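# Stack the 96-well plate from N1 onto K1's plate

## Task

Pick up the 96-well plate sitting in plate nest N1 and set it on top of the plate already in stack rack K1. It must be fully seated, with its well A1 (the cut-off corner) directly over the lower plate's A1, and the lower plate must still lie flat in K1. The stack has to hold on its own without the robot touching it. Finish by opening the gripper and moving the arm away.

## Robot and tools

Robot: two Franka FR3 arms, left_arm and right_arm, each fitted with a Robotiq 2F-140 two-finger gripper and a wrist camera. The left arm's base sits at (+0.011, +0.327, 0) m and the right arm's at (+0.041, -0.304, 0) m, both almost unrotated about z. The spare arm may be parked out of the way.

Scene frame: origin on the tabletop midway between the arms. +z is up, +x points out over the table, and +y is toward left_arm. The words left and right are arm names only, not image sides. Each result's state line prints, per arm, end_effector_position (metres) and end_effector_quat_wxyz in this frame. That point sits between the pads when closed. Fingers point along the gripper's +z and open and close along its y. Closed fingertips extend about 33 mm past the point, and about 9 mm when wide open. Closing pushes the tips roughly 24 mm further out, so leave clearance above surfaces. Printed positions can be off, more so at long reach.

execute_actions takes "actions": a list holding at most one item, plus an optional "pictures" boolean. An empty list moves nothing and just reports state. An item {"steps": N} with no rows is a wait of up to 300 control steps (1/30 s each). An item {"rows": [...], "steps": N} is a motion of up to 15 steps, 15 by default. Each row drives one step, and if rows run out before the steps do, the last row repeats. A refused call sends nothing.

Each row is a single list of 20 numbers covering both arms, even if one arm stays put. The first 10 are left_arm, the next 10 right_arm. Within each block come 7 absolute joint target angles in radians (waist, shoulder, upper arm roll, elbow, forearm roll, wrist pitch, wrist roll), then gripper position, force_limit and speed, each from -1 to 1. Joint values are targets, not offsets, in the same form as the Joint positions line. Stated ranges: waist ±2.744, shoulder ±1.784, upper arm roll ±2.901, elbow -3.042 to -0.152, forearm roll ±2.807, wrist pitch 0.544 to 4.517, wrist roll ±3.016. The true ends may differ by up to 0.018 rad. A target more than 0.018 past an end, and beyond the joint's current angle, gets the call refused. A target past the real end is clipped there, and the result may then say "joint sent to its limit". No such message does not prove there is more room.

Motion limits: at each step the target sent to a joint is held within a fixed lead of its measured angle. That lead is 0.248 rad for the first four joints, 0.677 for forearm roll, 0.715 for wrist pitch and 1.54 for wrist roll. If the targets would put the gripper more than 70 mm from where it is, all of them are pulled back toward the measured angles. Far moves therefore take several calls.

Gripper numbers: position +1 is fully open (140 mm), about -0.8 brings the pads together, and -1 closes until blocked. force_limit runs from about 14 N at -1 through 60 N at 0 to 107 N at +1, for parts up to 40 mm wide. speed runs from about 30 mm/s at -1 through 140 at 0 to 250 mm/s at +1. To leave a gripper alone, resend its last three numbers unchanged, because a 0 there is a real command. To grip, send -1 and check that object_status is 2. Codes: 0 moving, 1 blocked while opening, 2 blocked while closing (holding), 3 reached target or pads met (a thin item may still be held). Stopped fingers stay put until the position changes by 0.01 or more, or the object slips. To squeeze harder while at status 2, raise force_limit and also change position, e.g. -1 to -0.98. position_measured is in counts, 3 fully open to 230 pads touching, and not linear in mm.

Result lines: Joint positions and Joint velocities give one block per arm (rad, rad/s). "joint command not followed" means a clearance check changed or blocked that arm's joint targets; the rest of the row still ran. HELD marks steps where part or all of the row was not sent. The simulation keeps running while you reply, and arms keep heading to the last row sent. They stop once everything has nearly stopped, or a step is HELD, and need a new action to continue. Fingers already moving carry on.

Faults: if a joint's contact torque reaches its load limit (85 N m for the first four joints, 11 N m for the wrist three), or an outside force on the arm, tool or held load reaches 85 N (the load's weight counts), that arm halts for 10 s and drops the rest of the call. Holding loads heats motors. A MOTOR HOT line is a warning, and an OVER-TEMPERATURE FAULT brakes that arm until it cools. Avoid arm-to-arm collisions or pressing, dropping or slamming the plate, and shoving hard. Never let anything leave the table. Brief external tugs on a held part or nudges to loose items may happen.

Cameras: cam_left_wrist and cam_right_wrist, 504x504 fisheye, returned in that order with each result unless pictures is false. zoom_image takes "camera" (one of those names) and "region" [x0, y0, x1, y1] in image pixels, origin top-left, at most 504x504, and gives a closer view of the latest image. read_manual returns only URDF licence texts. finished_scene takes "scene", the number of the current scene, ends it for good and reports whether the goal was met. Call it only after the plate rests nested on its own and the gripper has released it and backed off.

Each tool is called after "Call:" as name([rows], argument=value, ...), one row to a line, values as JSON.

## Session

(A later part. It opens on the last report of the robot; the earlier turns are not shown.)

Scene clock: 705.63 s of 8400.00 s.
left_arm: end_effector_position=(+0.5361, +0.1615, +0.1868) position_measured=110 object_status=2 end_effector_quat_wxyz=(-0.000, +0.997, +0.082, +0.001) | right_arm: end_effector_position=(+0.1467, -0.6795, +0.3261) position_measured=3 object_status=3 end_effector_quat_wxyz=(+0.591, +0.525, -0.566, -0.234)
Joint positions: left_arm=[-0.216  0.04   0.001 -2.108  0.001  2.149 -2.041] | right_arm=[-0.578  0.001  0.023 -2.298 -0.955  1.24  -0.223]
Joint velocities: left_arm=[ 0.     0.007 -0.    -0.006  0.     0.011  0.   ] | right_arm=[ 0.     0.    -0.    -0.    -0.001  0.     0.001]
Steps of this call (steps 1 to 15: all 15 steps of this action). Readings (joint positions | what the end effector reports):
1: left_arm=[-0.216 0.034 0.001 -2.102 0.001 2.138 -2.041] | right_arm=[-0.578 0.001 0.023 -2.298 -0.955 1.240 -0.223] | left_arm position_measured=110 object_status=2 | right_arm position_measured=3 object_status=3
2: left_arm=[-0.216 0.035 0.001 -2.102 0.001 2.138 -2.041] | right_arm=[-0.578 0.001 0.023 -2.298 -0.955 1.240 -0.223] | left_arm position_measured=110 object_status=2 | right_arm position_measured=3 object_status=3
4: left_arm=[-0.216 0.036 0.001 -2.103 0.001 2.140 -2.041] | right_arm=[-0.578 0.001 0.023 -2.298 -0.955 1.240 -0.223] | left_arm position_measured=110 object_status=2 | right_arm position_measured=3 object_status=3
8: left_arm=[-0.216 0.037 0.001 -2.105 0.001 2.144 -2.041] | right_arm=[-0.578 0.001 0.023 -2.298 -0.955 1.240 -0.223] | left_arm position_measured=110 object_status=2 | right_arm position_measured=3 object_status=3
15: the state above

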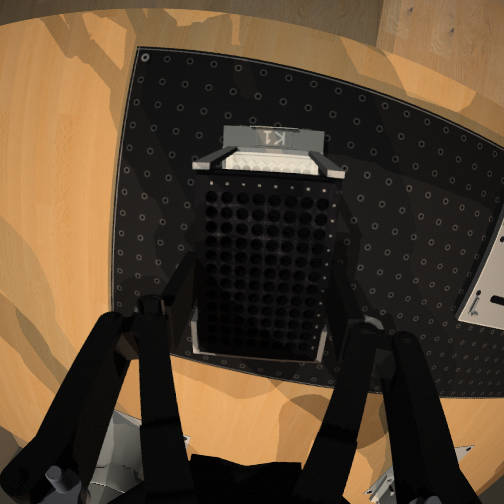

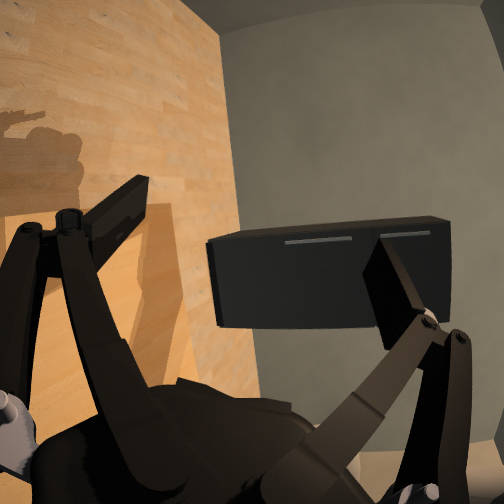

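Call:
execute_actions([
  {"rows": [[-0.2141,0.0425,0,-2.1108,0.001,2.15479,-2.034,-1,0,-0.6,-0.58,0,0.025,-2.3,-0.954,1.24,-0.223,1,0,0],[-0.2141,0.0441,0,-2.1117,0.001,2.15978,-2.034,-1,0,-0.6,-0.58,0,0.025,-2.3,-0.954,1.24,-0.223,1,0,0],[-0.2141,0.04607,0,-2.11345,0.001,2.16599,-2.034,-1,0,-0.6,-0.58,0,0.025,-2.3,-0.954,1.24,-0.223,1,0,0],[-0.2141,0.04837,0,-2.11603,0.001,2.17341,-2.034,-1,0,-0.6,-0.58,0,0.025,-2.3,-0.954,1.24,-0.223,1,0,0],[-0.2141,0.05127,0,-2.1192,0.001,2.18203,-2.034,-1,0,-0.6,-0.58,0,0.025,-2.3,-0.954,1.24,-0.223,1,0,0],[-0.2141,0.05422,0,-2.12233,0.001,2.1881,-2.034,-1,0,-0.6,-0.58,0,0.025,-2.3,-0.954,1.24,-0.223,1,0,0],[-0.2141,0.05721,0,-2.12541,0.001,2.19415,-2.034,-1,0,-0.6,-0.58,0,0.025,-2.3,-0.954,1.24,-0.223,1,0,0],[-0.2141,0.06025,0,-2.12844,0.001,2.20021,-2.034,-1,0,-0.6,-0.58,0,0.025,-2.3,-0.954,1.24,-0.223,1,0,0],[-0.2141,0.06332,0,-2.13143,0.001,2.20625,-2.034,-1,0,-0.6,-0.58,0,0.025,-2.3,-0.954,1.24,-0.223,1,0,0],[-0.2141,0.06644,0,-2.13436,0.001,2.2123,-2.034,-1,0,-0.6,-0.58,0,0.025,-2.3,-0.954,1.24,-0.223,1,0,0],[-0.2141,0.0696,0,-2.13725,0.001,2.21833,-2.034,-1,0,-0.6,-0.58,0,0.025,-2.3,-0.954,1.24,-0.223,1,0,0],[-0.2141,0.07281,0,-2.14009,0.001,2.22436,-2.034,-1,0,-0.6,-0.58,0,0.025,-2.3,-0.954,1.24,-0.223,1,0,0],[-0.2141,0.07605,0,-2.14288,0.001,2.23038,-2.034,-1,0,-0.6,-0.58,0,0.025,-2.3,-0.954,1.24,-0.223,1,0,0],[-0.2141,0.07934,0,-2.14562,0.001,2.2364,-2.034,-1,0,-0.6,-0.58,0,0.025,-2.3,-0.954,1.24,-0.223,1,0,0],[-0.2141,0.08267,0,-2.14831,0.001,2.24241,-2.034,-1,0,-0.6,-0.58,0,0.025,-2.3,-0.954,1.24,-0.223,1,0,0]], "steps": 15},
], pictures=false)

Call:
execute_actions([
  {"rows": [[-0.2141,0.08605,0,-2.15095,0.001,2.24842,-2.034,-1,0,-0.6,-0.58,0,0.025,-2.3,-0.954,1.24,-0.223,1,0,0],[-0.2141,0.08946,0,-2.15355,0.001,2.25442,-2.034,-1,0,-0.6,-0.58,0,0.025,-2.3,-0.954,1.24,-0.223,1,0,0],[-0.2141,0.09292,0,-2.1561,0.001,2.26041,-2.034,-1,0,-0.6,-0.58,0,0.025,-2.3,-0.954,1.24,-0.223,1,0,0],[-0.2141,0.09642,0,-2.1586,0.001,2.2664,-2.034,-1,0,-0.6,-0.58,0,0.025,-2.3,-0.954,1.24,-0.223,1,0,0],[-0.2141,0.09997,0,-2.16105,0.001,2.27238,-2.034,-1,0,-0.6,-0.58,0,0.025,-2.3,-0.954,1.24,-0.223,1,0,0],[-0.2141,0.10355,0,-2.16345,0.001,2.27836,-2.034,-1,0,-0.6,-0.58,0,0.025,-2.3,-0.954,1.24,-0.223,1,0,0],[-0.2141,0.10718,0,-2.16581,0.001,2.28433,-2.034,-1,0,-0.6,-0.58,0,0.025,-2.3,-0.954,1.24,-0.223,1,0,0],[-0.2141,0.11085,0,-2.16811,0.001,2.29029,-2.034,-1,0,-0.6,-0.58,0,0.025,-2.3,-0.954,1.24,-0.223,1,0,0],[-0.2141,0.11457,0,-2.17037,0.001,2.29625,-2.034,-1,0,-0.6,-0.58,0,0.025,-2.3,-0.954,1.24,-0.223,1,0,0],[-0.2141,0.11832,0,-2.17258,0.001,2.30221,-2.034,-1,0,-0.6,-0.58,0,0.025,-2.3,-0.954,1.24,-0.223,1,0,0],[-0.2141,0.12212,0,-2.17474,0.001,2.30815,-2.034,-1,0,-0.6,-0.58,0,0.025,-2.3,-0.954,1.24,-0.223,1,0,0],[-0.2141,0.12596,0,-2.17685,0.001,2.3141,-2.034,-1,0,-0.6,-0.58,0,0.025,-2.3,-0.954,1.24,-0.223,1,0,0],[-0.2141,0.12985,0,-2.17891,0.001,2.32003,-2.034,-1,0,-0.6,-0.58,0,0.025,-2.3,-0.954,1.24,-0.223,1,0,0],[-0.2141,0.13377,0,-2.18093,0.001,2.32596,-2.034,-1,0,-0.6,-0.58,0,0.025,-2.3,-0.954,1.24,-0.223,1,0,0],[-0.2141,0.13774,0,-2.1829,0.001,2.33188,-2.034,-1,0,-0.6,-0.58,0,0.025,-2.3,-0.954,1.24,-0.223,1,0,0]], "steps": 15},
], pictures=false)

Call:
execute_actions([
  {"rows": [[-0.2141,0.14175,0,-2.18482,0.001,2.3378,-2.034,-1,0,-0.6,-0.58,0,0.025,-2.3,-0.954,1.24,-0.223,1,0,0],[-0.2141,0.14581,0,-2.18669,0.001,2.34371,-2.034,-1,0,-0.6,-0.58,0,0.025,-2.3,-0.954,1.24,-0.223,1,0,0],[-0.2141,0.1499,0,-2.18851,0.001,2.34962,-2.034,-1,0,-0.6,-0.58,0,0.025,-2.3,-0.954,1.24,-0.223,1,0,0],[-0.2141,0.15404,0,-2.19028,0.001,2.35552,-2.034,-1,0,-0.6,-0.58,0,0.025,-2.3,-0.954,1.24,-0.223,1,0,0],[-0.2141,0.15822,0,-2.19201,0.001,2.36082,-2.034,-1,0,-0.6,-0.58,0,0.025,-2.3,-0.954,1.24,-0.223,1,0,0],[-0.2141,0.16211,0,-2.19355,0.001,2.3653,-2.034,-1,0,-0.6,-0.58,0,0.025,-2.3,-0.954,1.24,-0.223,1,0,0],[-0.2141,0.16568,0,-2.19493,0.001,2.3693,-2.034,-1,0,-0.6,-0.58,0,0.025,-2.3,-0.954,1.24,-0.223,1,0,0],[-0.2141,0.16895,0,-2.19614,0.001,2.37283,-2.034,-1,0,-0.6,-0.58,0,0.025,-2.3,-0.954,1.24,-0.223,1,0,0],[-0.2141,0.17189,0,-2.1972,0.001,2.37589,-2.034,-1,0,-0.6,-0.58,0,0.025,-2.3,-0.954,1.24,-0.223,1,0,0],[-0.2141,0.1745,0,-2.19812,0.001,2.37824,-2.034,-1,0,-0.6,-0.58,0,0.025,-2.3,-0.954,1.24,-0.223,1,0,0],[-0.2141,0.17677,0,-2.1989,0.001,2.38035,-2.034,-1,0,-0.6,-0.58,0,0.025,-2.3,-0.954,1.24,-0.223,1,0,0],[-0.2141,0.17871,0,-2.19956,0.001,2.382,-2.034,-1,0,-0.6,-0.58,0,0.025,-2.3,-0.954,1.24,-0.223,1,0,0],[-0.2141,0.1803,0,-2.20008,0.001,2.3835,-2.034,-1,0,-0.6,-0.58,0,0.025,-2.3,-0.954,1.24,-0.223,1,0,0],[-0.2141,0.18171,0,-2.20055,0.001,2.3848,-2.034,-1,0,-0.6,-0.58,0,0.025,-2.3,-0.954,1.24,-0.223,1,0,0],[-0.2141,0.18296,0,-2.20095,0.001,2.38599,-2.034,-1,0,-0.6,-0.58,0,0.025,-2.3,-0.954,1.24,-0.223,1,0,0]], "steps": 15},
], pictures=false)

Call:
execute_actions([
  {"rows": [[-0.2141,0.18402,0,-2.20129,0.001,2.3871,-2.034,-1,0,-0.6,-0.58,0,0.025,-2.3,-0.954,1.24,-0.223,1,0,0],[-0.2141,0.18509,0,-2.20162,0.001,2.38833,-2.034,-1,0,-0.6,-0.58,0,0.025,-2.3,-0.954,1.24,-0.223,1,0,0],[-0.2141,0.18617,0,-2.20196,0.001,2.38974,-2.034,-1,0,-0.6,-0.58,0,0.025,-2.3,-0.954,1.24,-0.223,1,0,0],[-0.2141,0.18724,0,-2.20229,0.001,2.39115,-2.034,-1,0,-0.6,-0.58,0,0.025,-2.3,-0.954,1.24,-0.223,1,0,0],[-0.2141,0.18832,0,-2.20262,0.001,2.39255,-2.034,-1,0,-0.6,-0.58,0,0.025,-2.3,-0.954,1.24,-0.223,1,0,0],[-0.2141,0.1894,0,-2.20295,0.001,2.39396,-2.034,-1,0,-0.6,-0.58,0,0.025,-2.3,-0.954,1.24,-0.223,1,0,0],[-0.2141,0.19048,0,-2.20327,0.001,2.39537,-2.034,-1,0,-0.6,-0.58,0,0.025,-2.3,-0.954,1.24,-0.223,1,0,0],[-0.2141,0.19157,0,-2.20359,0.001,2.39677,-2.034,-1,0,-0.6,-0.58,0,0.025,-2.3,-0.954,1.24,-0.223,1,0,0],[-0.2141,0.19266,0,-2.20391,0.001,2.39818,-2.034,-1,0,-0.6,-0.58,0,0.025,-2.3,-0.954,1.24,-0.223,1,0,0],[-0.2141,0.19375,0,-2.20422,0.001,2.39935,-2.034,-1,0,-0.6,-0.58,0,0.025,-2.3,-0.954,1.24,-0.223,1,0,0],[-0.2141,0.19466,0,-2.20449,0.001,2.40005,-2.034,-1,0,-0.6,-0.58,0,0.025,-2.3,-0.954,1.24,-0.223,1,0,0],[-0.2141,0.19539,0,-2.20469,0.001,2.40028,-2.034,-1,0,-0.6,-0.58,0,0.025,-2.3,-0.954,1.24,-0.223,1,0,0],[-0.2141,0.19593,0,-2.20485,0.001,2.40005,-2.034,-1,0,-0.6,-0.58,0,0.025,-2.3,-0.954,1.24,-0.223,1,0,0]], "steps": 15},
])

Scene clock: 826.13 s of 8400.00 s.
left_arm: end_effector_position=(+0.5365, +0.1616, +0.1597) position_measured=110 object_status=2 end_effector_quat_wxyz=(-0.000, +0.997, +0.082, +0.001) | right_arm: end_effector_position=(+0.1467, -0.6795, +0.3261) position_measured=3 object_status=3 end_effector_quat_wxyz=(+0.591, +0.525, -0.566, -0.234)
Joint positions: left_arm=[-0.215  0.074  0.001 -2.139  0.001  2.214 -2.041] | right_arm=[-0.578  0.001  0.023 -2.298 -0.955  1.24  -0.223]
Joint velocities: left_arm=[-0.001  0.097  0.    -0.08   0.001  0.172 -0.001] | right_arm=[-0.001  0.     0.001  0.     0.001 -0.     0.   ]
Steps of this call (steps 1 to 15: the robot went on to your last target; steps 16 to 90: nothing new was sent; then 117.00 s passed at rest; steps 91 to 105: all 15 steps of this action). Readings (joint positions | what the end effector reports):
91: left_arm=[-0.216 0.040 0.001 -2.109 0.001 2.151 -2.041] | right_arm=[-0.578 0.001 0.023 -2.298 -0.955 1.240 -0.223] | left_arm position_measured=110 object_status=2 | right_arm position_measured=3 object_status=3
92: left_arm=[-0.216 0.041 0.001 -2.109 0.001 2.152 -2.041] | right_arm=[-0.578 0.001 0.023 -2.298 -0.955 1.240 -0.223] | left_arm position_measured=110 object_status=2 | right_arm position_measured=3 object_status=3
94: left_arm=[-0.215 0.042 0.001 -2.110 0.001 2.156 -2.041] | right_arm=[-0.578 0.001 0.023 -2.298 -0.955 1.240 -0.223] | left_arm position_measured=110 object_status=2 | right_arm position_measured=3 object_status=3
98: left_arm=[-0.215 0.051 0.001 -2.120 0.001 2.174 -2.041] | right_arm=[-0.578 0.001 0.023 -2.298 -0.955 1.240 -0.223] | left_arm position_measured=110 object_status=2 | right_arm position_measured=3 object_status=3
105: the state above

Scene clock: 826.63 s of 8400.00 s.
left_arm: end_effector_position=(+0.5371, +0.1615, +0.1227) position_measured=110 object_status=2 end_effector_quat_wxyz=(-0.000, +0.997, +0.083, +0.001) | right_arm: end_effector_position=(+0.1467, -0.6795, +0.3261) position_measured=3 object_status=3 end_effector_quat_wxyz=(+0.591, +0.525, -0.566, -0.234)
Joint positions: left_arm=[-0.215  0.127  0.001 -2.175  0.001  2.304 -2.041] | right_arm=[-0.578  0.001  0.023 -2.298 -0.955  1.24  -0.223]
Joint velocities: left_arm=[ 0.001  0.116 -0.001 -0.064 -0.001  0.175 -0.001] | right_arm=[ 0.001 -0.001 -0.     0.001 -0.001  0.     0.   ]
Steps of this call (steps 1 to 15: all 15 steps of this action). Readings (joint positions | what the end effector reports):
1: left_arm=[-0.215 0.077 0.001 -2.142 0.001 2.220 -2.041] | right_arm=[-0.578 0.001 0.023 -2.298 -0.955 1.240 -0.223] | left_arm position_measured=110 object_status=2 | right_arm position_measured=3 object_status=3
2: left_arm=[-0.215 0.080 0.001 -2.145 0.001 2.226 -2.041] | right_arm=[-0.578 0.001 0.023 -2.298 -0.955 1.240 -0.223] | left_arm position_measured=110 object_status=2 | right_arm position_measured=3 object_status=3
4: left_arm=[-0.215 0.087 0.001 -2.150 0.001 2.238 -2.041] | right_arm=[-0.578 0.001 0.023 -2.298 -0.955 1.240 -0.223] | left_arm position_measured=110 object_status=2 | right_arm position_measured=3 object_status=3
8: left_arm=[-0.215 0.101 0.001 -2.160 0.001 2.262 -2.041] | right_arm=[-0.578 0.001 0.023 -2.298 -0.955 1.240 -0.223] | left_arm position_measured=110 object_status=2 | right_arm position_measured=3 object_status=3
15: the state above

Scene clock: 827.13 s of 8400.00 s.
left_arm: end_effector_position=(+0.5375, +0.1615, +0.0923) position_measured=110 object_status=2 end_effector_quat_wxyz=(+0.000, +0.997, +0.083, +0.001) | right_arm: end_effector_position=(+0.1467, -0.6795, +0.3261) position_measured=3 object_status=3 end_effector_quat_wxyz=(+0.591, +0.525, -0.566, -0.234)
Joint positions: left_arm=[-0.215  0.177  0.001 -2.196  0.001  2.375 -2.041] | right_arm=[-0.578  0.001  0.023 -2.298 -0.955  1.24  -0.223]
Joint velocities: left_arm=[ 0.     0.05   0.    -0.019  0.002  0.07  -0.001] | right_arm=[ 0.     0.     0.001  0.001  0.001  0.    -0.001]
Steps of this call (steps 1 to 15: all 15 steps of this action). Readings (joint positions | what the end effector reports):
1: left_arm=[-0.215 0.131 0.001 -2.177 0.001 2.310 -2.041] | right_arm=[-0.578 0.001 0.023 -2.298 -0.955 1.240 -0.223] | left_arm position_measured=110 object_status=2 | right_arm position_measured=3 object_status=3
2: left_arm=[-0.215 0.135 0.001 -2.179 0.001 2.316 -2.041] | right_arm=[-0.578 0.001 0.023 -2.298 -0.955 1.240 -0.223] | left_arm position_measured=110 object_status=2 | right_arm position_measured=3 object_status=3
4: left_arm=[-0.215 0.143 0.001 -2.183 0.001 2.327 -2.041] | right_arm=[-0.578 0.001 0.023 -2.298 -0.955 1.240 -0.223] | left_arm position_measured=110 object_status=2 | right_arm position_measured=3 object_status=3
8: left_arm=[-0.215 0.159 0.001 -2.189 0.001 2.350 -2.041] | right_arm=[-0.578 0.001 0.023 -2.298 -0.955 1.240 -0.223] | left_arm position_measured=110 object_status=2 | right_arm position_measured=3 object_status=3
15: the state above

Scene clock: 827.63 s of 8400.00 s.
left_arm: end_effector_position=(+0.5376, +0.1614, +0.0845) position_measured=110 object_status=2 end_effector_quat_wxyz=(+0.000, +0.997, +0.083, +0.001) | right_arm: end_effector_position=(+0.1467, -0.6795, +0.3261) position_measured=3 object_status=3 end_effector_quat_wxyz=(+0.591, +0.525, -0.566, -0.234)
Joint positions: left_arm=[-0.215  0.191  0.001 -2.201  0.001  2.394 -2.041] | right_arm=[-0.578  0.001  0.023 -2.298 -0.955  1.24  -0.223]
Joint velocities: left_arm=[-0.    -0.     0.     0.001  0.001  0.001 -0.   ] | right_arm=[-0.001 -0.001  0.001 -0.001  0.001  0.    -0.001]
Steps of this call (steps 1 to 15: all 15 steps of this action). Readings (joint positions | what the end effector reports):
1: left_arm=[-0.215 0.179 0.001 -2.197 0.001 2.378 -2.041] | right_arm=[-0.578 0.001 0.023 -2.298 -0.955 1.240 -0.223] | left_arm position_measured=110 object_status=2 | right_arm position_measured=3 object_status=3
2: left_arm=[-0.215 0.180 0.001 -2.197 0.001 2.380 -2.041] | right_arm=[-0.578 0.001 0.023 -2.298 -0.955 1.240 -0.223] | left_arm position_measured=110 object_status=2 | right_arm position_measured=3 object_status=3
4: left_arm=[-0.215 0.183 0.001 -2.198 0.001 2.383 -2.041] | right_arm=[-0.578 0.001 0.023 -2.298 -0.955 1.240 -0.223] | left_arm position_measured=110 object_status=2 | right_arm position_measured=3 object_status=3
8: left_arm=[-0.215 0.187 0.001 -2.200 0.001 2.389 -2.041] | right_arm=[-0.578 0.001 0.023 -2.298 -0.955 1.240 -0.223] | left_arm position_measured=110 object_status=2 | right_arm position_measured=3 object_status=3
15: the state above

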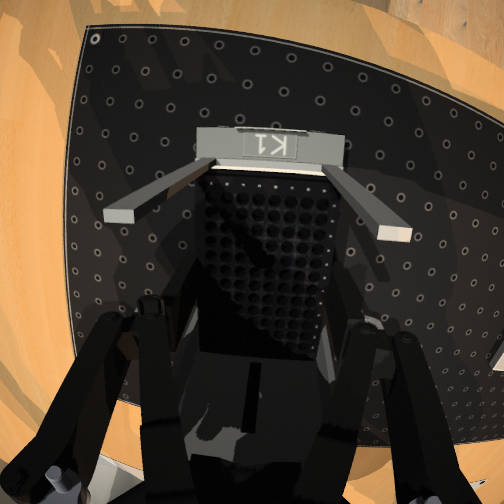

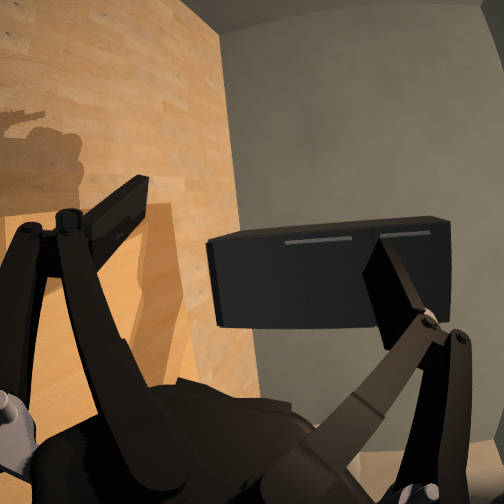

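Call:
zoom_image(camera="cam_left_wrist", region=[195, 145, 255, 205])

Call:
zoom_image(camera="cam_left_wrist", region=[285, 150, 345, 210])

Region (195, 145, 255, 205) of cam_left_wrist's 504x504 image, scaled by 8.400, with more detail than that image has.

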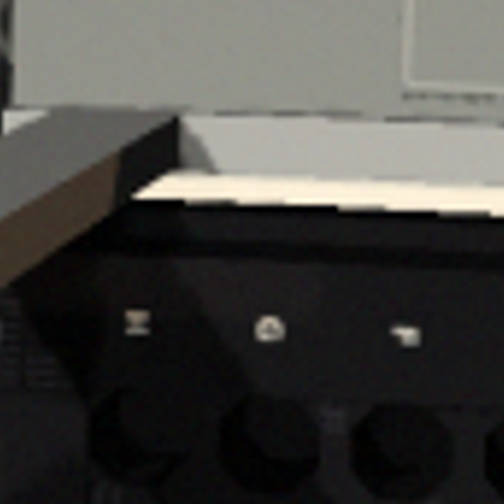

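Region (285, 150, 345, 210) of cam_left_wrist's 504x504 image, scaled by 8.400, with more detail than that image has.

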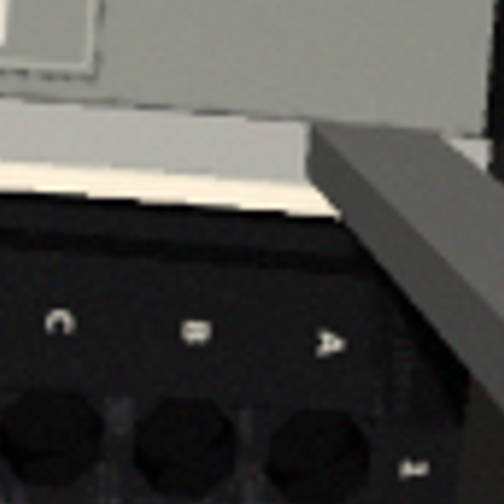

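Call:
execute_actions([
  {"rows": [[-0.2141,0.1958,0,-2.2035,0.001,2.399,-2.034,-1,0,-0.6,-0.58,0,0.025,-2.3,-0.954,1.24,-0.223,1,0,0],[-0.2141,0.1956,0,-2.2022,0.001,2.398,-2.034,-1,0,-0.6,-0.58,0,0.025,-2.3,-0.954,1.24,-0.223,1,0,0],[-0.2141,0.1955,0,-2.2010,0.001,2.397,-2.034,-1,0,-0.6,-0.58,0,0.025,-2.3,-0.954,1.24,-0.223,1,0,0],[-0.2141,0.1955,0,-2.2000,0.001,2.396,-2.034,-1,0,-0.6,-0.58,0,0.025,-2.3,-0.954,1.24,-0.223,1,0,0],[-0.2141,0.1957,0,-2.1992,0.001,2.396,-2.034,-1,0,-0.6,-0.58,0,0.025,-2.3,-0.954,1.24,-0.223,1,0,0],[-0.2141,0.1960,0,-2.1985,0.001,2.396,-2.034,-1,0,-0.6,-0.58,0,0.025,-2.3,-0.954,1.24,-0.223,1,0,0],[-0.2141,0.1963,0,-2.1978,0.001,2.396,-2.034,-1,0,-0.6,-0.58,0,0.025,-2.3,-0.954,1.24,-0.223,1,0,0],[-0.2141,0.1966,0,-2.1972,0.001,2.396,-2.034,-1,0,-0.6,-0.58,0,0.025,-2.3,-0.954,1.24,-0.223,1,0,0],[-0.2141,0.1969,0,-2.1966,0.001,2.396,-2.034,-1,0,-0.6,-0.58,0,0.025,-2.3,-0.954,1.24,-0.223,1,0,0],[-0.2141,0.1972,0,-2.1960,0.001,2.396,-2.034,-1,0,-0.6,-0.58,0,0.025,-2.3,-0.954,1.24,-0.223,1,0,0],[-0.2141,0.1975,0,-2.1955,0.001,2.396,-2.034,-1,0,-0.6,-0.58,0,0.025,-2.3,-0.954,1.24,-0.223,1,0,0],[-0.2141,0.1978,0,-2.1950,0.001,2.396,-2.034,-1,0,-0.6,-0.58,0,0.025,-2.3,-0.954,1.24,-0.223,1,0,0]], "steps": 15},
])

Call:
zoom_image(camera="cam_left_wrist", region=[195, 145, 255, 205])

Scene clock: 875.10 s of 8400.00 s.
left_arm: end_effector_position=(+0.5380, +0.1613, +0.0846) position_measured=110 object_status=2 end_effector_quat_wxyz=(-0.000, +0.997, +0.083, +0.001) | right_arm: end_effector_position=(+0.1467, -0.6795, +0.3261) position_measured=3 object_status=3 end_effector_quat_wxyz=(+0.591, +0.525, -0.566, -0.234)
Joint positions: left_arm=[-0.215  0.193  0.001 -2.198  0.001  2.392 -2.041] | right_arm=[-0.578  0.001  0.023 -2.298 -0.955  1.24  -0.223]
Joint velocities: left_arm=[-0.     0.002 -0.     0.005 -0.    -0.004  0.001] | right_arm=[ 0.001 -0.001 -0.001 -0.001 -0.     0.001  0.   ]
Steps of this call (steps 1 to 15: the robot went on to your last target; steps 16 to 90: nothing new was sent; then 43.97 s passed at rest; steps 91 to 105: all 15 steps of this action). Readings (joint positions | what the end effector reports):
91: left_arm=[-0.215 0.191 0.001 -2.201 0.001 2.394 -2.041] | right_arm=[-0.578 0.001 0.023 -2.298 -0.955 1.240 -0.223] | left_arm position_measured=110 object_status=2 | right_arm position_measured=3 object_status=3
92: left_arm=[-0.215 0.191 0.001 -2.201 0.001 2.394 -2.041] | right_arm=[-0.578 0.001 0.023 -2.298 -0.955 1.240 -0.223] | left_arm position_measured=110 object_status=2 | right_arm position_measured=3 object_status=3
94: left_arm=[-0.215 0.191 0.001 -2.201 0.001 2.394 -2.041] | right_arm=[-0.578 0.001 0.023 -2.298 -0.955 1.240 -0.223] | left_arm position_measured=110 object_status=2 | right_arm position_measured=3 object_status=3
98: left_arm=[-0.215 0.191 0.001 -2.200 0.001 2.394 -2.041] | right_arm=[-0.578 0.001 0.023 -2.298 -0.955 1.240 -0.223] | left_arm position_measured=110 object_status=2 | right_arm position_measured=3 object_status=3
105: the state above

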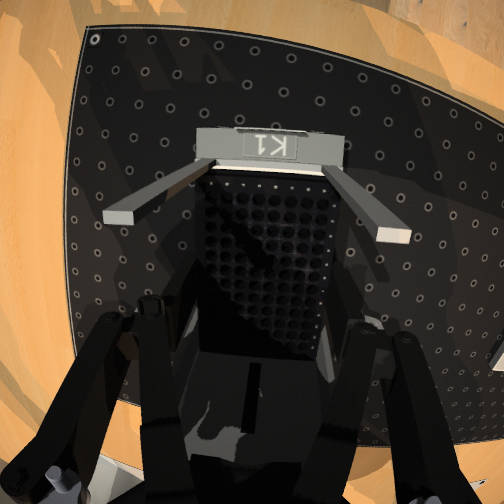

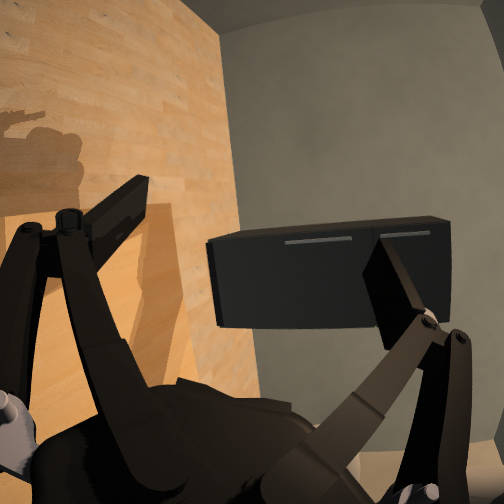

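Region (195, 145, 255, 205) of cam_left_wrist's 504x504 image, scaled by 8.400, with more detail than that image has.

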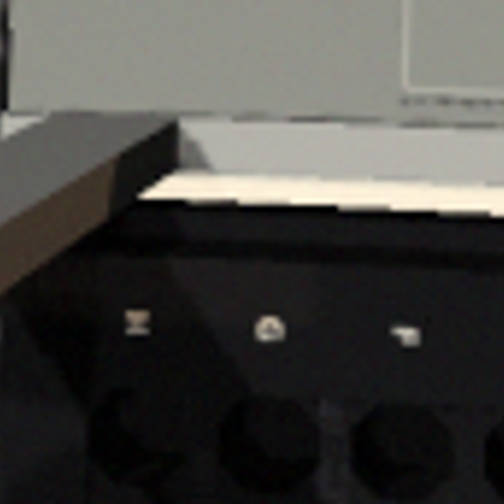

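Call:
zoom_image(camera="cam_left_wrist", region=[90, 185, 150, 245])

Call:
zoom_image(camera="cam_left_wrist", region=[365, 205, 425, 265])

Call:
zoom_image(camera="cam_left_wrist", region=[300, 155, 345, 185])

Call:
zoom_image(camera="cam_left_wrist", region=[195, 150, 240, 180])

Region (90, 185, 150, 245) of cam_left_wrist's 504x504 image, scaled by 8.400, with more detail than that image has.

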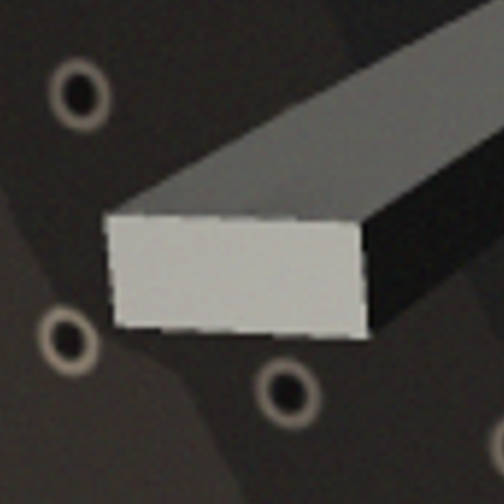

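Region (365, 205, 425, 265) of cam_left_wrist's 504x504 image, scaled by 8.400, with more detail than that image has.

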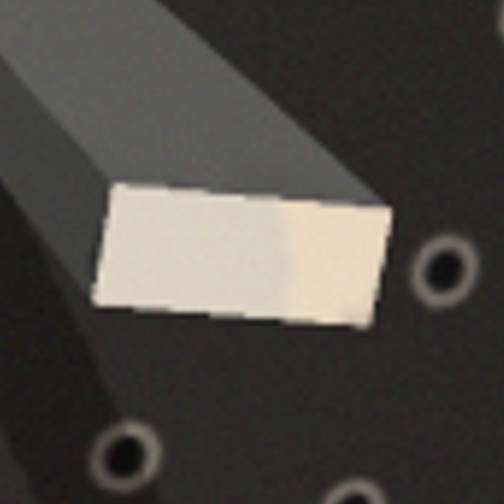

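Region (300, 155, 345, 185) of cam_left_wrist's 504x504 image, scaled by 11.200, with more detail than that image has.

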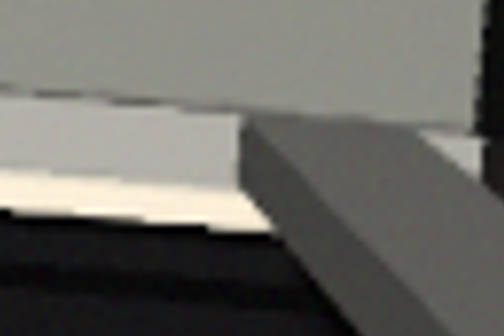

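Region (195, 150, 240, 180) of cam_left_wrist's 504x504 image, scaled by 11.200, with more detail than that image has.

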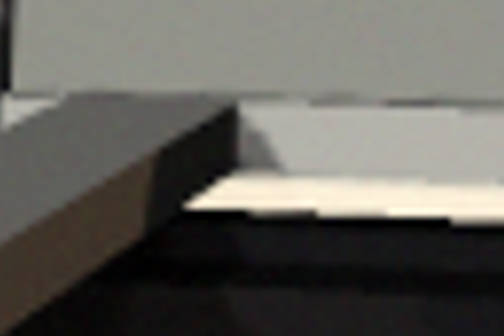

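Call:
execute_actions([
  {"rows": [[-0.2135,0.1973,0,-2.1950,0.001,2.396,-2.034,-1,0,-0.6,-0.58,0,0.025,-2.3,-0.954,1.24,-0.223,1,0,0],[-0.2128,0.1968,0,-2.1953,0.001,2.396,-2.034,-1,0,-0.6,-0.58,0,0.025,-2.3,-0.954,1.24,-0.223,1,0,0],[-0.2120,0.1964,0,-2.1956,0.001,2.396,-2.034,-1,0,-0.6,-0.58,0,0.025,-2.3,-0.954,1.24,-0.223,1,0,0],[-0.2112,0.1962,0,-2.1960,0.001,2.396,-2.034,-1,0,-0.6,-0.58,0,0.025,-2.3,-0.954,1.24,-0.223,1,0,0],[-0.2104,0.1962,0,-2.1965,0.001,2.396,-2.034,-1,0,-0.6,-0.58,0,0.025,-2.3,-0.954,1.24,-0.223,1,0,0],[-0.2096,0.1962,0,-2.1970,0.001,2.396,-2.034,-1,0,-0.6,-0.58,0,0.025,-2.3,-0.954,1.24,-0.223,1,0,0],[-0.2088,0.1962,0,-2.1975,0.001,2.396,-2.034,-1,0,-0.6,-0.58,0,0.025,-2.3,-0.954,1.24,-0.223,1,0,0],[-0.2080,0.1962,0,-2.1975,0.001,2.396,-2.034,-1,0,-0.6,-0.58,0,0.025,-2.3,-0.954,1.24,-0.223,1,0,0]], "steps": 13},
], pictures=false)

Call:
execute_actions([
  {"rows": [[-0.2095,0.1962,0,-2.1972,0.001,2.396,-2.036,-1,0,-0.6,-0.58,0,0.025,-2.3,-0.954,1.24,-0.223,1,0,0],[-0.2110,0.1962,0,-2.1969,0.001,2.396,-2.038,-1,0,-0.6,-0.58,0,0.025,-2.3,-0.954,1.24,-0.223,1,0,0],[-0.2125,0.1963,0,-2.1966,0.001,2.396,-2.040,-1,0,-0.6,-0.58,0,0.025,-2.3,-0.954,1.24,-0.223,1,0,0],[-0.2140,0.1964,0,-2.1963,0.001,2.396,-2.041,-1,0,-0.6,-0.58,0,0.025,-2.3,-0.954,1.24,-0.223,1,0,0],[-0.2155,0.1965,0,-2.1960,0.001,2.396,-2.041,-1,0,-0.6,-0.58,0,0.025,-2.3,-0.954,1.24,-0.223,1,0,0],[-0.2170,0.1966,0,-2.1957,0.001,2.396,-2.041,-1,0,-0.6,-0.58,0,0.025,-2.3,-0.954,1.24,-0.223,1,0,0],[-0.2185,0.1967,0,-2.1954,0.001,2.396,-2.041,-1,0,-0.6,-0.58,0,0.025,-2.3,-0.954,1.24,-0.223,1,0,0],[-0.2200,0.1968,0,-2.1951,0.001,2.396,-2.041,-1,0,-0.6,-0.58,0,0.025,-2.3,-0.954,1.24,-0.223,1,0,0],[-0.2212,0.1969,0,-2.1948,0.001,2.396,-2.041,-1,0,-0.6,-0.58,0,0.025,-2.3,-0.954,1.24,-0.223,1,0,0],[-0.2222,0.1970,0,-2.1945,0.001,2.396,-2.041,-1,0,-0.6,-0.58,0,0.025,-2.3,-0.954,1.24,-0.223,1,0,0]], "steps": 15},
])

Call:
zoom_image(camera="cam_left_wrist", region=[195, 150, 240, 180])

Call:
zoom_image(camera="cam_left_wrist", region=[300, 155, 345, 185])

Scene clock: 995.53 s of 8400.00 s.
left_arm: end_effector_position=(+0.5381, +0.1614, +0.0846) position_measured=110 object_status=2 end_effector_quat_wxyz=(+0.000, +0.997, +0.083, +0.001) | right_arm: end_effector_position=(+0.1467, -0.6795, +0.3261) position_measured=3 object_status=3 end_effector_quat_wxyz=(+0.591, +0.525, -0.566, -0.234)
Joint positions: left_arm=[-0.212  0.193 -0.001 -2.197  0.001  2.391 -2.041] | right_arm=[-0.578  0.001  0.023 -2.298 -0.955  1.24  -0.223]
Joint velocities: left_arm=[ 0.003  0.    -0.002 -0.002  0.001 -0.     0.   ] | right_arm=[ 0.    -0.     0.     0.     0.001  0.    -0.   ]
Steps of this call (steps 1 to 15: the robot went on to your last target; steps 16 to 90: nothing new was sent; then 117.00 s passed at rest; steps 91 to 103: all 13 steps of this action). Readings (joint positions | what the end effector reports):
91: left_arm=[-0.215 0.193 0.001 -2.197 0.001 2.391 -2.041] | right_arm=[-0.578 0.001 0.023 -2.298 -0.955 1.240 -0.223] | left_arm position_measured=110 object_status=2 | right_arm position_measured=3 object_status=3
92: left_arm=[-0.215 0.193 0.001 -2.197 0.001 2.391 -2.041] | right_arm=[-0.578 0.001 0.023 -2.298 -0.955 1.240 -0.223] | left_arm position_measured=110 object_status=2 | right_arm position_measured=3 object_status=3
94: left_arm=[-0.214 0.193 0.001 -2.197 0.001 2.391 -2.041] | right_arm=[-0.578 0.001 0.023 -2.298 -0.955 1.240 -0.223] | left_arm position_measured=110 object_status=2 | right_arm position_measured=3 object_status=3
98: left_arm=[-0.213 0.193 -0.000 -2.197 0.001 2.391 -2.041] | right_arm=[-0.578 0.001 0.023 -2.298 -0.955 1.240 -0.223] | left_arm position_measured=110 object_status=2 | right_arm position_measured=3 object_status=3
103: the state above

Scene clock: 996.03 s of 8400.00 s.
left_arm: end_effector_position=(+0.5381, +0.1612, +0.0846) position_measured=110 object_status=2 end_effector_quat_wxyz=(-0.000, +0.997, +0.082, +0.001) | right_arm: end_effector_position=(+0.1467, -0.6795, +0.3261) position_measured=3 object_status=3 end_effector_quat_wxyz=(+0.591, +0.525, -0.566, -0.234)
Joint positions: left_arm=[-0.216  0.193  0.002 -2.197  0.001  2.391 -2.041] | right_arm=[-0.578  0.001  0.023 -2.298 -0.955  1.24  -0.223]
Joint velocities: left_arm=[-0.002 -0.001  0.003  0.001  0.001  0.     0.002] | right_arm=[-0.    -0.001  0.001  0.001 -0.001 -0.001  0.002]
Steps of this call (steps 1 to 15: all 15 steps of this action). Readings (joint positions | what the end effector reports):
1: left_arm=[-0.212 0.193 -0.001 -2.197 0.001 2.391 -2.041] | right_arm=[-0.578 0.001 0.023 -2.298 -0.955 1.240 -0.223] | left_arm position_measured=110 object_status=2 | right_arm position_measured=3 object_status=3
2: left_arm=[-0.212 0.193 -0.001 -2.197 0.001 2.391 -2.041] | right_arm=[-0.578 0.001 0.023 -2.298 -0.955 1.240 -0.223] | left_arm position_measured=110 object_status=2 | right_arm position_measured=3 object_status=3
4: left_arm=[-0.213 0.193 -0.001 -2.197 0.001 2.391 -2.041] | right_arm=[-0.578 0.001 0.023 -2.298 -0.955 1.240 -0.223] | left_arm position_measured=110 object_status=2 | right_arm position_measured=3 object_status=3
8: left_arm=[-0.214 0.193 0.000 -2.197 0.001 2.391 -2.041] | right_arm=[-0.578 0.001 0.023 -2.298 -0.955 1.240 -0.223] | left_arm position_measured=110 object_status=2 | right_arm position_measured=3 object_status=3
15: the state above

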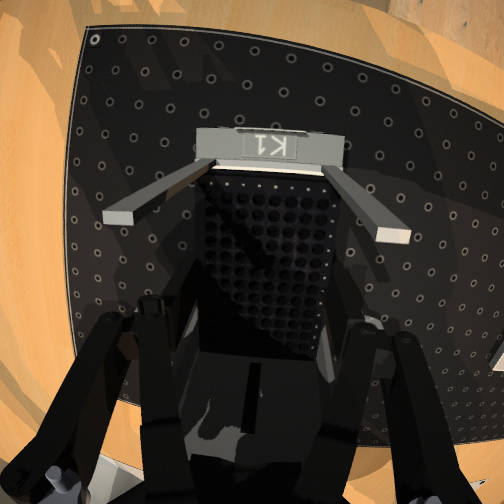

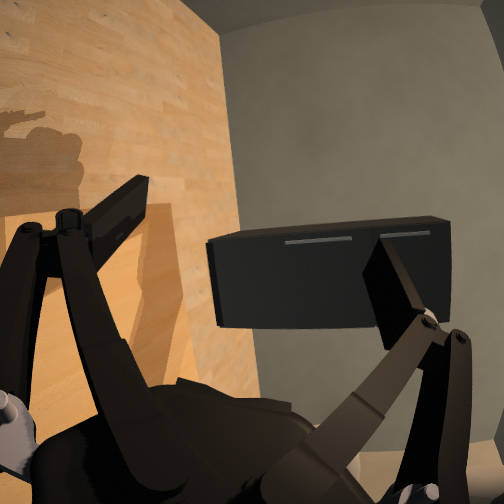

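Region (195, 150, 240, 180) of cam_left_wrist's 504x504 image, scaled by 11.200, with more detail than that image has.

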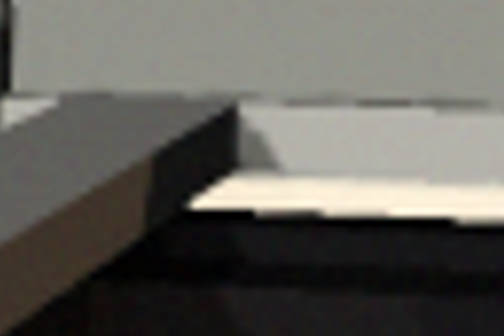

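Region (300, 155, 345, 185) of cam_left_wrist's 504x504 image, scaled by 11.200, with more detail than that image has.

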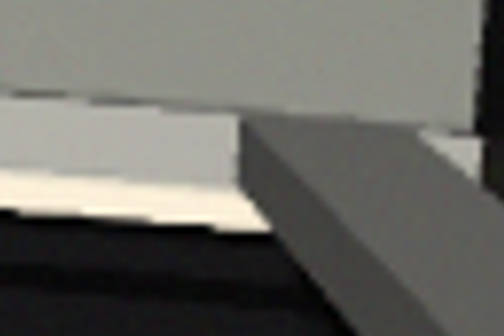

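Call:
execute_actions([
  {"rows": [[-0.2195,0.1958,0,-2.1953,0.001,2.3945,-2.041,-1,0,-0.6,-0.58,0,0.025,-2.3,-0.954,1.24,-0.223,1,0,0],[-0.2168,0.1946,0,-2.1962,0.001,2.393,-2.041,-1,0,-0.6,-0.58,0,0.025,-2.3,-0.954,1.24,-0.223,1,0,0],[-0.2143,0.1935,0,-2.197,0.001,2.391,-2.041,-1,0,-0.6,-0.58,0,0.025,-2.3,-0.954,1.24,-0.223,1,0,0],[-0.2143,0.193,0,-2.197,0.001,2.391,-2.041,-1,0,-0.6,-0.58,0,0.025,-2.3,-0.954,1.24,-0.223,1,0,0],[-0.2143,0.193,0,-2.197,0.001,2.391,-2.041,-1,0,-0.6,-0.58,0,0.025,-2.3,-0.954,1.24,-0.223,1,0,0],[-0.2143,0.193,0,-2.197,0.001,2.391,-2.041,0.45,0,-0.4,-0.58,0,0.025,-2.3,-0.954,1.24,-0.223,1,0,0]], "steps": 13},
], pictures=false)

Call:
execute_actions([
  {"rows": [[-0.2143,0.1918,0,-2.1958,0.001,2.3862,-2.041,0.45,0,-0.4,-0.58,0,0.025,-2.3,-0.954,1.24,-0.223,1,0,0],[-0.2143,0.1911,0,-2.19524,0.001,2.38053,-2.041,0.45,0,-0.4,-0.58,0,0.025,-2.3,-0.954,1.24,-0.223,1,0,0],[-0.2143,0.18914,0,-2.19459,0.001,2.37326,-2.041,0.45,0,-0.4,-0.58,0,0.025,-2.3,-0.954,1.24,-0.223,1,0,0],[-0.2143,0.18556,0,-2.19348,0.001,2.36338,-2.041,0.45,0,-0.4,-0.58,0,0.025,-2.3,-0.954,1.24,-0.223,1,0,0],[-0.2143,0.18005,0,-2.1917,0.001,2.35089,-2.041,0.45,0,-0.4,-0.58,0,0.025,-2.3,-0.954,1.24,-0.223,1,0,0],[-0.2143,0.17271,0,-2.18917,0.001,2.33601,-2.041,0.45,0,-0.4,-0.58,0,0.025,-2.3,-0.954,1.24,-0.223,1,0,0],[-0.2143,0.1636,0,-2.18579,0.001,2.31872,-2.041,0.45,0,-0.4,-0.58,0,0.025,-2.3,-0.954,1.24,-0.223,1,0,0],[-0.2143,0.15303,0,-2.18148,0.001,2.29948,-2.041,0.45,0,-0.4,-0.58,0,0.025,-2.3,-0.954,1.24,-0.223,1,0,0],[-0.2143,0.14112,0,-2.1761,0.001,2.27875,-2.041,0.45,0,-0.4,-0.58,0,0.025,-2.3,-0.954,1.24,-0.223,1,0,0],[-0.2143,0.12833,0,-2.16965,0.001,2.25674,-2.041,0.45,0,-0.4,-0.58,0,0.025,-2.3,-0.954,1.24,-0.223,1,0,0],[-0.2143,0.11509,0,-2.16216,0.001,2.2343,-2.041,0.45,0,-0.4,-0.58,0,0.025,-2.3,-0.954,1.24,-0.223,1,0,0],[-0.2143,0.10164,0,-2.1536,0.001,2.21177,-2.041,0.45,0,-0.4,-0.58,0,0.025,-2.3,-0.954,1.24,-0.223,1,0,0],[-0.2143,0.08857,0,-2.14423,0.001,2.18952,-2.041,0.45,0,-0.4,-0.58,0,0.025,-2.3,-0.954,1.24,-0.223,1,0,0],[-0.2143,0.07609,0,-2.13418,0.001,2.16841,-2.041,0.45,0,-0.4,-0.58,0,0.025,-2.3,-0.954,1.24,-0.223,1,0,0],[-0.2143,0.06439,0,-2.12363,0.001,2.14869,-2.041,0.45,0,-0.4,-0.58,0,0.025,-2.3,-0.954,1.24,-0.223,1,0,0]], "steps": 15},
], pictures=false)

Call:
execute_actions([
  {"rows": [[-0.2143,0.05386,0,-2.11306,0.001,2.13087,-2.041,0.45,0,-0.4,-0.58,0,0.025,-2.3,-0.954,1.24,-0.223,1,0,0],[-0.2143,0.04451,0,-2.10268,0.001,2.11545,-2.0406,0.45,0,-0.4,-0.58,0,0.025,-2.3,-0.954,1.24,-0.223,1,0,0],[-0.2143,0.03647,0,-2.0929,0.001,2.10245,-2.0397,0.45,0,-0.4,-0.58,0,0.025,-2.3,-0.954,1.24,-0.223,1,0,0],[-0.2143,0.0300,0,-2.0838,0.001,2.0921,-2.038,0.45,0,-0.4,-0.58,0,0.025,-2.3,-0.954,1.24,-0.223,1,0,0],[-0.2139,0.0262,0,-2.0742,0.001,2.084,-2.0356,0.45,0,-0.4,-0.58,0,0.025,-2.3,-0.954,1.24,-0.223,1,0,0],[-0.213,0.026,0,-2.0629,0.001,2.0778,-2.0322,0.45,0,-0.4,-0.58,0,0.025,-2.3,-0.954,1.24,-0.223,1,0,0],[-0.2115,0.03,0,-2.0492,0.001,2.0727,-2.028,0.45,0,-0.4,-0.58,0,0.025,-2.3,-0.954,1.24,-0.223,1,0,0],[-0.2092,0.0386,0,-2.0324,0.001,2.0685,-2.023,0.45,0,-0.4,-0.58,0,0.025,-2.3,-0.954,1.24,-0.223,1,0,0],[-0.206,0.0518,0,-2.012,0.001,2.064,-2.0172,0.45,0,-0.4,-0.58,0,0.025,-2.3,-0.954,1.24,-0.223,1,0,0],[-0.202,0.0694,0,-1.9879,0.001,2.0584,-2.0107,0.45,0,-0.4,-0.58,0,0.025,-2.3,-0.954,1.24,-0.223,1,0,0],[-0.1972,0.0909,0,-1.9597,0.001,2.0519,-2.0038,0.45,0,-0.4,-0.58,0,0.025,-2.3,-0.954,1.24,-0.223,1,0,0],[-0.1917,0.1156,0,-1.9275,0.001,2.0443,-1.9965,0.45,0,-0.4,-0.58,0,0.025,-2.3,-0.954,1.24,-0.223,1,0,0],[-0.1856,0.1431,0,-1.8916,0.001,2.0359,-1.989,0.45,0,-0.4,-0.58,0,0.025,-2.3,-0.954,1.24,-0.223,1,0,0],[-0.1791,0.1728,0,-1.853,0.001,2.0268,-1.9815,0.45,0,-0.4,-0.58,0,0.025,-2.3,-0.954,1.24,-0.223,1,0,0],[-0.1722,0.204,0,-1.8124,0.001,2.0173,-1.9742,0.45,0,-0.4,-0.58,0,0.025,-2.3,-0.954,1.24,-0.223,1,0,0]], "steps": 15},
], pictures=false)

Call:
execute_actions([
  {"rows": [[-0.1651,0.2358,0,-1.7709,0.001,2.0075,-1.9673,0.45,0,-0.4,-0.58,0,0.025,-2.3,-0.954,1.24,-0.223,1,0,0],[-0.158,0.2677,0,-1.7293,0.001,1.9977,-1.9608,0.45,0,-0.4,-0.58,0,0.025,-2.3,-0.954,1.24,-0.223,1,0,0],[-0.1511,0.2989,0,-1.6887,0.001,1.9882,-1.955,0.45,0,-0.4,-0.58,0,0.025,-2.3,-0.954,1.24,-0.223,1,0,0],[-0.1446,0.3285,0,-1.6501,0.001,1.9791,-1.95,0.45,0,-0.4,-0.58,0,0.025,-2.3,-0.954,1.24,-0.223,1,0,0],[-0.1385,0.356,0,-1.6142,0.001,1.9707,-1.9458,0.45,0,-0.4,-0.58,0,0.025,-2.3,-0.954,1.24,-0.223,1,0,0],[-0.133,0.3808,0,-1.582,0.001,1.9631,-1.9424,0.45,0,-0.4,-0.58,0,0.025,-2.3,-0.954,1.24,-0.223,1,0,0],[-0.1282,0.4023,0,-1.5539,0.001,1.9566,-1.94,0.45,0,-0.4,-0.58,0,0.025,-2.3,-0.954,1.24,-0.223,1,0,0],[-0.1242,0.4204,0,-1.5305,0.001,1.951,-1.9383,0.45,0,-0.4,-0.58,0,0.025,-2.3,-0.954,1.24,-0.223,1,0,0],[-0.121,0.4346,0,-1.5119,0.001,1.9467,-1.9374,0.45,0,-0.4,-0.58,0,0.025,-2.3,-0.954,1.24,-0.223,1,0,0],[-0.1187,0.4451,0,-1.4982,0.001,1.9435,-1.937,0.45,0,-0.4,-0.58,0,0.025,-2.3,-0.954,1.24,-0.223,1,0,0],[-0.1172,0.4521,0,-1.4891,0.001,1.9413,-1.937,0.45,0,-0.4,-0.58,0,0.025,-2.3,-0.954,1.24,-0.223,1,0,0],[-0.1163,0.456,0,-1.484,0.001,1.9401,-1.937,0.45,0,-0.4,-0.58,0,0.025,-2.3,-0.954,1.24,-0.223,1,0,0],[-0.1159,0.4576,0,-1.482,0.001,1.9397,-1.937,0.45,0,-0.4,-0.58,0,0.025,-2.3,-0.954,1.24,-0.223,1,0,0],[-0.1159,0.4578,0,-1.4817,0.001,1.9396,-1.937,0.45,0,-0.4,-0.58,0,0.025,-2.3,-0.954,1.24,-0.223,1,0,0]], "steps": 15},
])

Scene clock: 1116.47 s of 8400.00 s.
left_arm: end_effector_position=(+0.5380, +0.1610, +0.0846) position_measured=75 object_status=0 end_effector_quat_wxyz=(-0.000, +0.997, +0.082, +0.001) | right_arm: end_effector_position=(+0.1467, -0.6795, +0.3261) position_measured=3 object_status=3 end_effector_quat_wxyz=(+0.591, +0.525, -0.566, -0.234)
Joint positions: left_arm=[-0.216  0.193  0.002 -2.197  0.001  2.391 -2.041] | right_arm=[-0.578  0.001  0.023 -2.298 -0.955  1.24  -0.223]
Joint velocities: left_arm=[ 0.002 -0.001 -0.    -0.001  0.001 -0.001  0.   ] | right_arm=[ 0.    -0.001 -0.    -0.     0.002 -0.    -0.001]
Steps of this call (steps 1 to 15: the robot went on to your last target; steps 16 to 90: nothing new was sent; then 117.00 s passed at rest; steps 91 to 103: all 13 steps of this action). Readings (joint positions | what the end effector reports):
91: left_arm=[-0.217 0.193 0.003 -2.197 0.001 2.391 -2.041] | right_arm=[-0.578 0.001 0.023 -2.298 -0.955 1.240 -0.223] | left_arm position_measured=110 object_status=2 | right_arm position_measured=3 object_status=3
92: left_arm=[-0.217 0.193 0.003 -2.197 0.001 2.391 -2.041] | right_arm=[-0.578 0.001 0.023 -2.298 -0.955 1.240 -0.223] | left_arm position_measured=110 object_status=2 | right_arm position_measured=3 object_status=3
94: left_arm=[-0.216 0.193 0.002 -2.197 0.001 2.391 -2.041] | right_arm=[-0.578 0.001 0.023 -2.298 -0.955 1.240 -0.223] | left_arm position_measured=110 object_status=2 | right_arm position_measured=3 object_status=3
98: left_arm=[-0.216 0.193 0.002 -2.197 0.001 2.391 -2.041] | right_arm=[-0.578 0.001 0.023 -2.298 -0.955 1.240 -0.223] | left_arm position_measured=101 object_status=0 | right_arm position_measured=3 object_status=3
103: the state above

Scene clock: 1116.97 s of 8400.00 s.
left_arm: end_effector_position=(+0.5363, +0.1614, +0.1458) position_measured=72 object_status=3 end_effector_quat_wxyz=(-0.001, +0.997, +0.082, -0.002) | right_arm: end_effector_position=(+0.1467, -0.6795, +0.3261) position_measured=3 object_status=3 end_effector_quat_wxyz=(+0.591, +0.525, -0.566, -0.234)
Joint positions: left_arm=[-0.216  0.096  0.001 -2.148  0.001  2.239 -2.041] | right_arm=[-0.578  0.001  0.023 -2.298 -0.955  1.24  -0.223]
Joint velocities: left_arm=[ 0.    -0.398 -0.002  0.29  -0.    -0.529  0.   ] | right_arm=[-0.     0.    -0.001  0.    -0.001 -0.    -0.   ]
Steps of this call (steps 1 to 15: all 15 steps of this action). Readings (joint positions | what the end effector reports):
1: left_arm=[-0.216 0.193 0.002 -2.197 0.001 2.391 -2.041] | right_arm=[-0.578 0.001 0.023 -2.298 -0.955 1.240 -0.223] | left_arm position_measured=73 object_status=0 | right_arm position_measured=3 object_status=3
2: left_arm=[-0.216 0.193 0.002 -2.197 0.001 2.390 -2.041] | right_arm=[-0.578 0.001 0.023 -2.298 -0.955 1.240 -0.223] | left_arm position_measured=72 object_status=0 | right_arm position_measured=3 object_status=3
4: left_arm=[-0.216 0.192 0.002 -2.197 0.001 2.384 -2.041] | right_arm=[-0.578 0.001 0.023 -2.298 -0.955 1.240 -0.223] | left_arm position_measured=72 object_status=0 | right_arm position_measured=3 object_status=3
8: left_arm=[-0.216 0.176 0.002 -2.192 0.001 2.353 -2.041] | right_arm=[-0.578 0.001 0.023 -2.298 -0.955 1.240 -0.223] | left_arm position_measured=72 object_status=3 | right_arm position_measured=3 object_status=3
15: the state above

Scene clock: 1117.47 s of 8400.00 s.
left_arm: end_effector_position=(+0.5922, +0.1596, +0.2242) position_measured=72 object_status=3 end_effector_quat_wxyz=(+0.006, +0.996, +0.084, +0.016) | right_arm: end_effector_position=(+0.1467, -0.6795, +0.3261) position_measured=3 object_status=3 end_effector_quat_wxyz=(+0.591, +0.525, -0.566, -0.234)
Joint positions: left_arm=[-0.189  0.137 -0.    -1.89   0.001  2.061 -2.019] | right_arm=[-0.578  0.001  0.023 -2.298 -0.955  1.24  -0.223]
Joint velocities: left_arm=[ 0.173  0.814  0.001  1.028  0.    -0.205  0.125] | right_arm=[ 0.001  0.001  0.001  0.    -0.001 -0.    -0.001]
Steps of this call (steps 1 to 15: all 15 steps of this action). Readings (joint positions | what the end effector reports):
1: left_arm=[-0.216 0.083 0.001 -2.138 0.001 2.221 -2.041] | right_arm=[-0.578 0.001 0.023 -2.298 -0.955 1.240 -0.223] | left_arm position_measured=72 object_status=3 | right_arm position_measured=3 object_status=3
2: left_arm=[-0.216 0.071 0.001 -2.127 0.001 2.203 -2.041] | right_arm=[-0.578 0.001 0.023 -2.298 -0.955 1.240 -0.223] | left_arm position_measured=72 object_status=3 | right_arm position_measured=3 object_status=3
4: left_arm=[-0.216 0.049 0.001 -2.106 0.001 2.170 -2.041] | right_arm=[-0.578 0.001 0.023 -2.298 -0.955 1.240 -0.223] | left_arm position_measured=72 object_status=3 | right_arm position_measured=3 object_status=3
8: left_arm=[-0.214 0.029 0.001 -2.061 0.001 2.120 -2.039] | right_arm=[-0.578 0.001 0.023 -2.298 -0.955 1.240 -0.223] | left_arm position_measured=72 object_status=3 | right_arm position_measured=3 object_status=3
15: the state above

Scene clock: 1117.97 s of 8400.00 s.
left_arm: end_effector_position=(+0.6867, +0.1849, +0.1977) position_measured=72 object_status=3 end_effector_quat_wxyz=(+0.001, +0.996, +0.092, +0.004) | right_arm: end_effector_position=(+0.1467, -0.6795, +0.3261) position_measured=3 object_status=3 end_effector_quat_wxyz=(+0.591, +0.525, -0.566, -0.234)
Joint positions: left_arm=[-0.117  0.454  0.    -1.495  0.001  1.956 -1.962] | right_arm=[-0.578  0.001  0.023 -2.298 -0.955  1.24  -0.223]
Joint velocities: left_arm=[ 0.016  0.081 -0.     0.119  0.    -0.085  0.058] | right_arm=[-0.001 -0.    -0.     0.    -0.    -0.001 -0.001]
Steps of this call (steps 1 to 15: all 15 steps of this action). Readings (joint positions | what the end effector reports):
1: left_arm=[-0.183 0.166 -0.001 -1.853 0.001 2.052 -2.015] | right_arm=[-0.578 0.001 0.023 -2.298 -0.955 1.240 -0.223] | left_arm position_measured=72 object_status=3 | right_arm position_measured=3 object_status=3
2: left_arm=[-0.176 0.196 -0.001 -1.815 0.001 2.043 -2.010] | right_arm=[-0.578 0.001 0.023 -2.298 -0.955 1.240 -0.223] | left_arm position_measured=72 object_status=3 | right_arm position_measured=3 object_status=3
4: left_arm=[-0.163 0.258 -0.001 -1.737 0.001 2.025 -2.000] | right_arm=[-0.578 0.001 0.023 -2.298 -0.955 1.240 -0.223] | left_arm position_measured=72 object_status=3 | right_arm position_measured=3 object_status=3
8: left_arm=[-0.137 0.369 -0.001 -1.598 0.001 1.992 -1.982] | right_arm=[-0.578 0.001 0.023 -2.298 -0.955 1.240 -0.223] | left_arm position_measured=72 object_status=3 | right_arm position_measured=3 object_status=3
15: the state above

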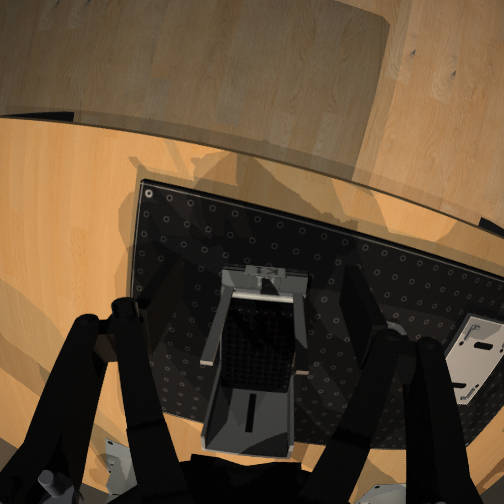

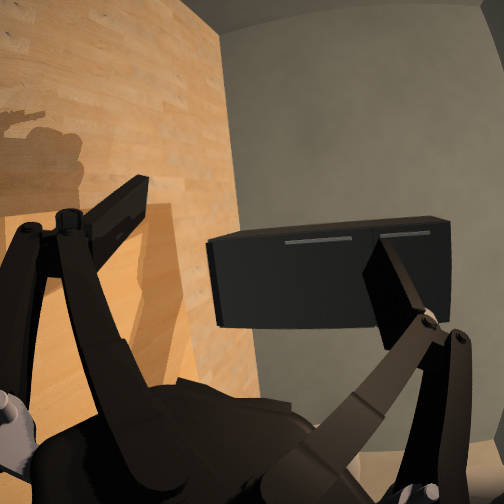

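Call:
zoom_image(camera="cam_left_wrist", region=[220, 280, 270, 330])

Call:
zoom_image(camera="cam_left_wrist", region=[260, 283, 310, 333])

Region (220, 280, 270, 330) of cam_left_wrist's 504x504 image, scaled by 10.080, with more detail than that image has.

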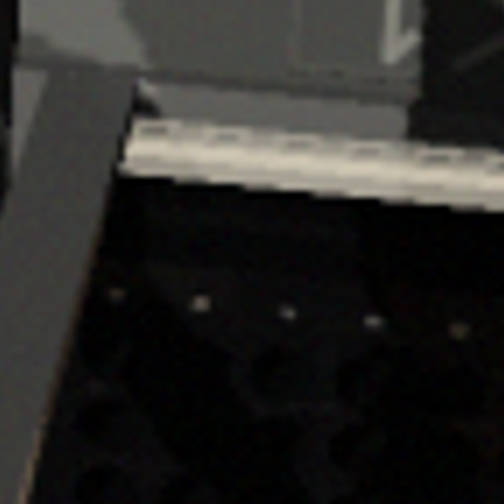

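Region (260, 283, 310, 333) of cam_left_wrist's 504x504 image, scaled by 10.080, with more detail than that image has.

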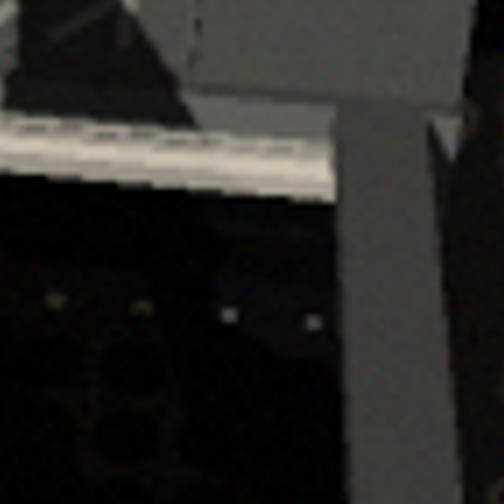

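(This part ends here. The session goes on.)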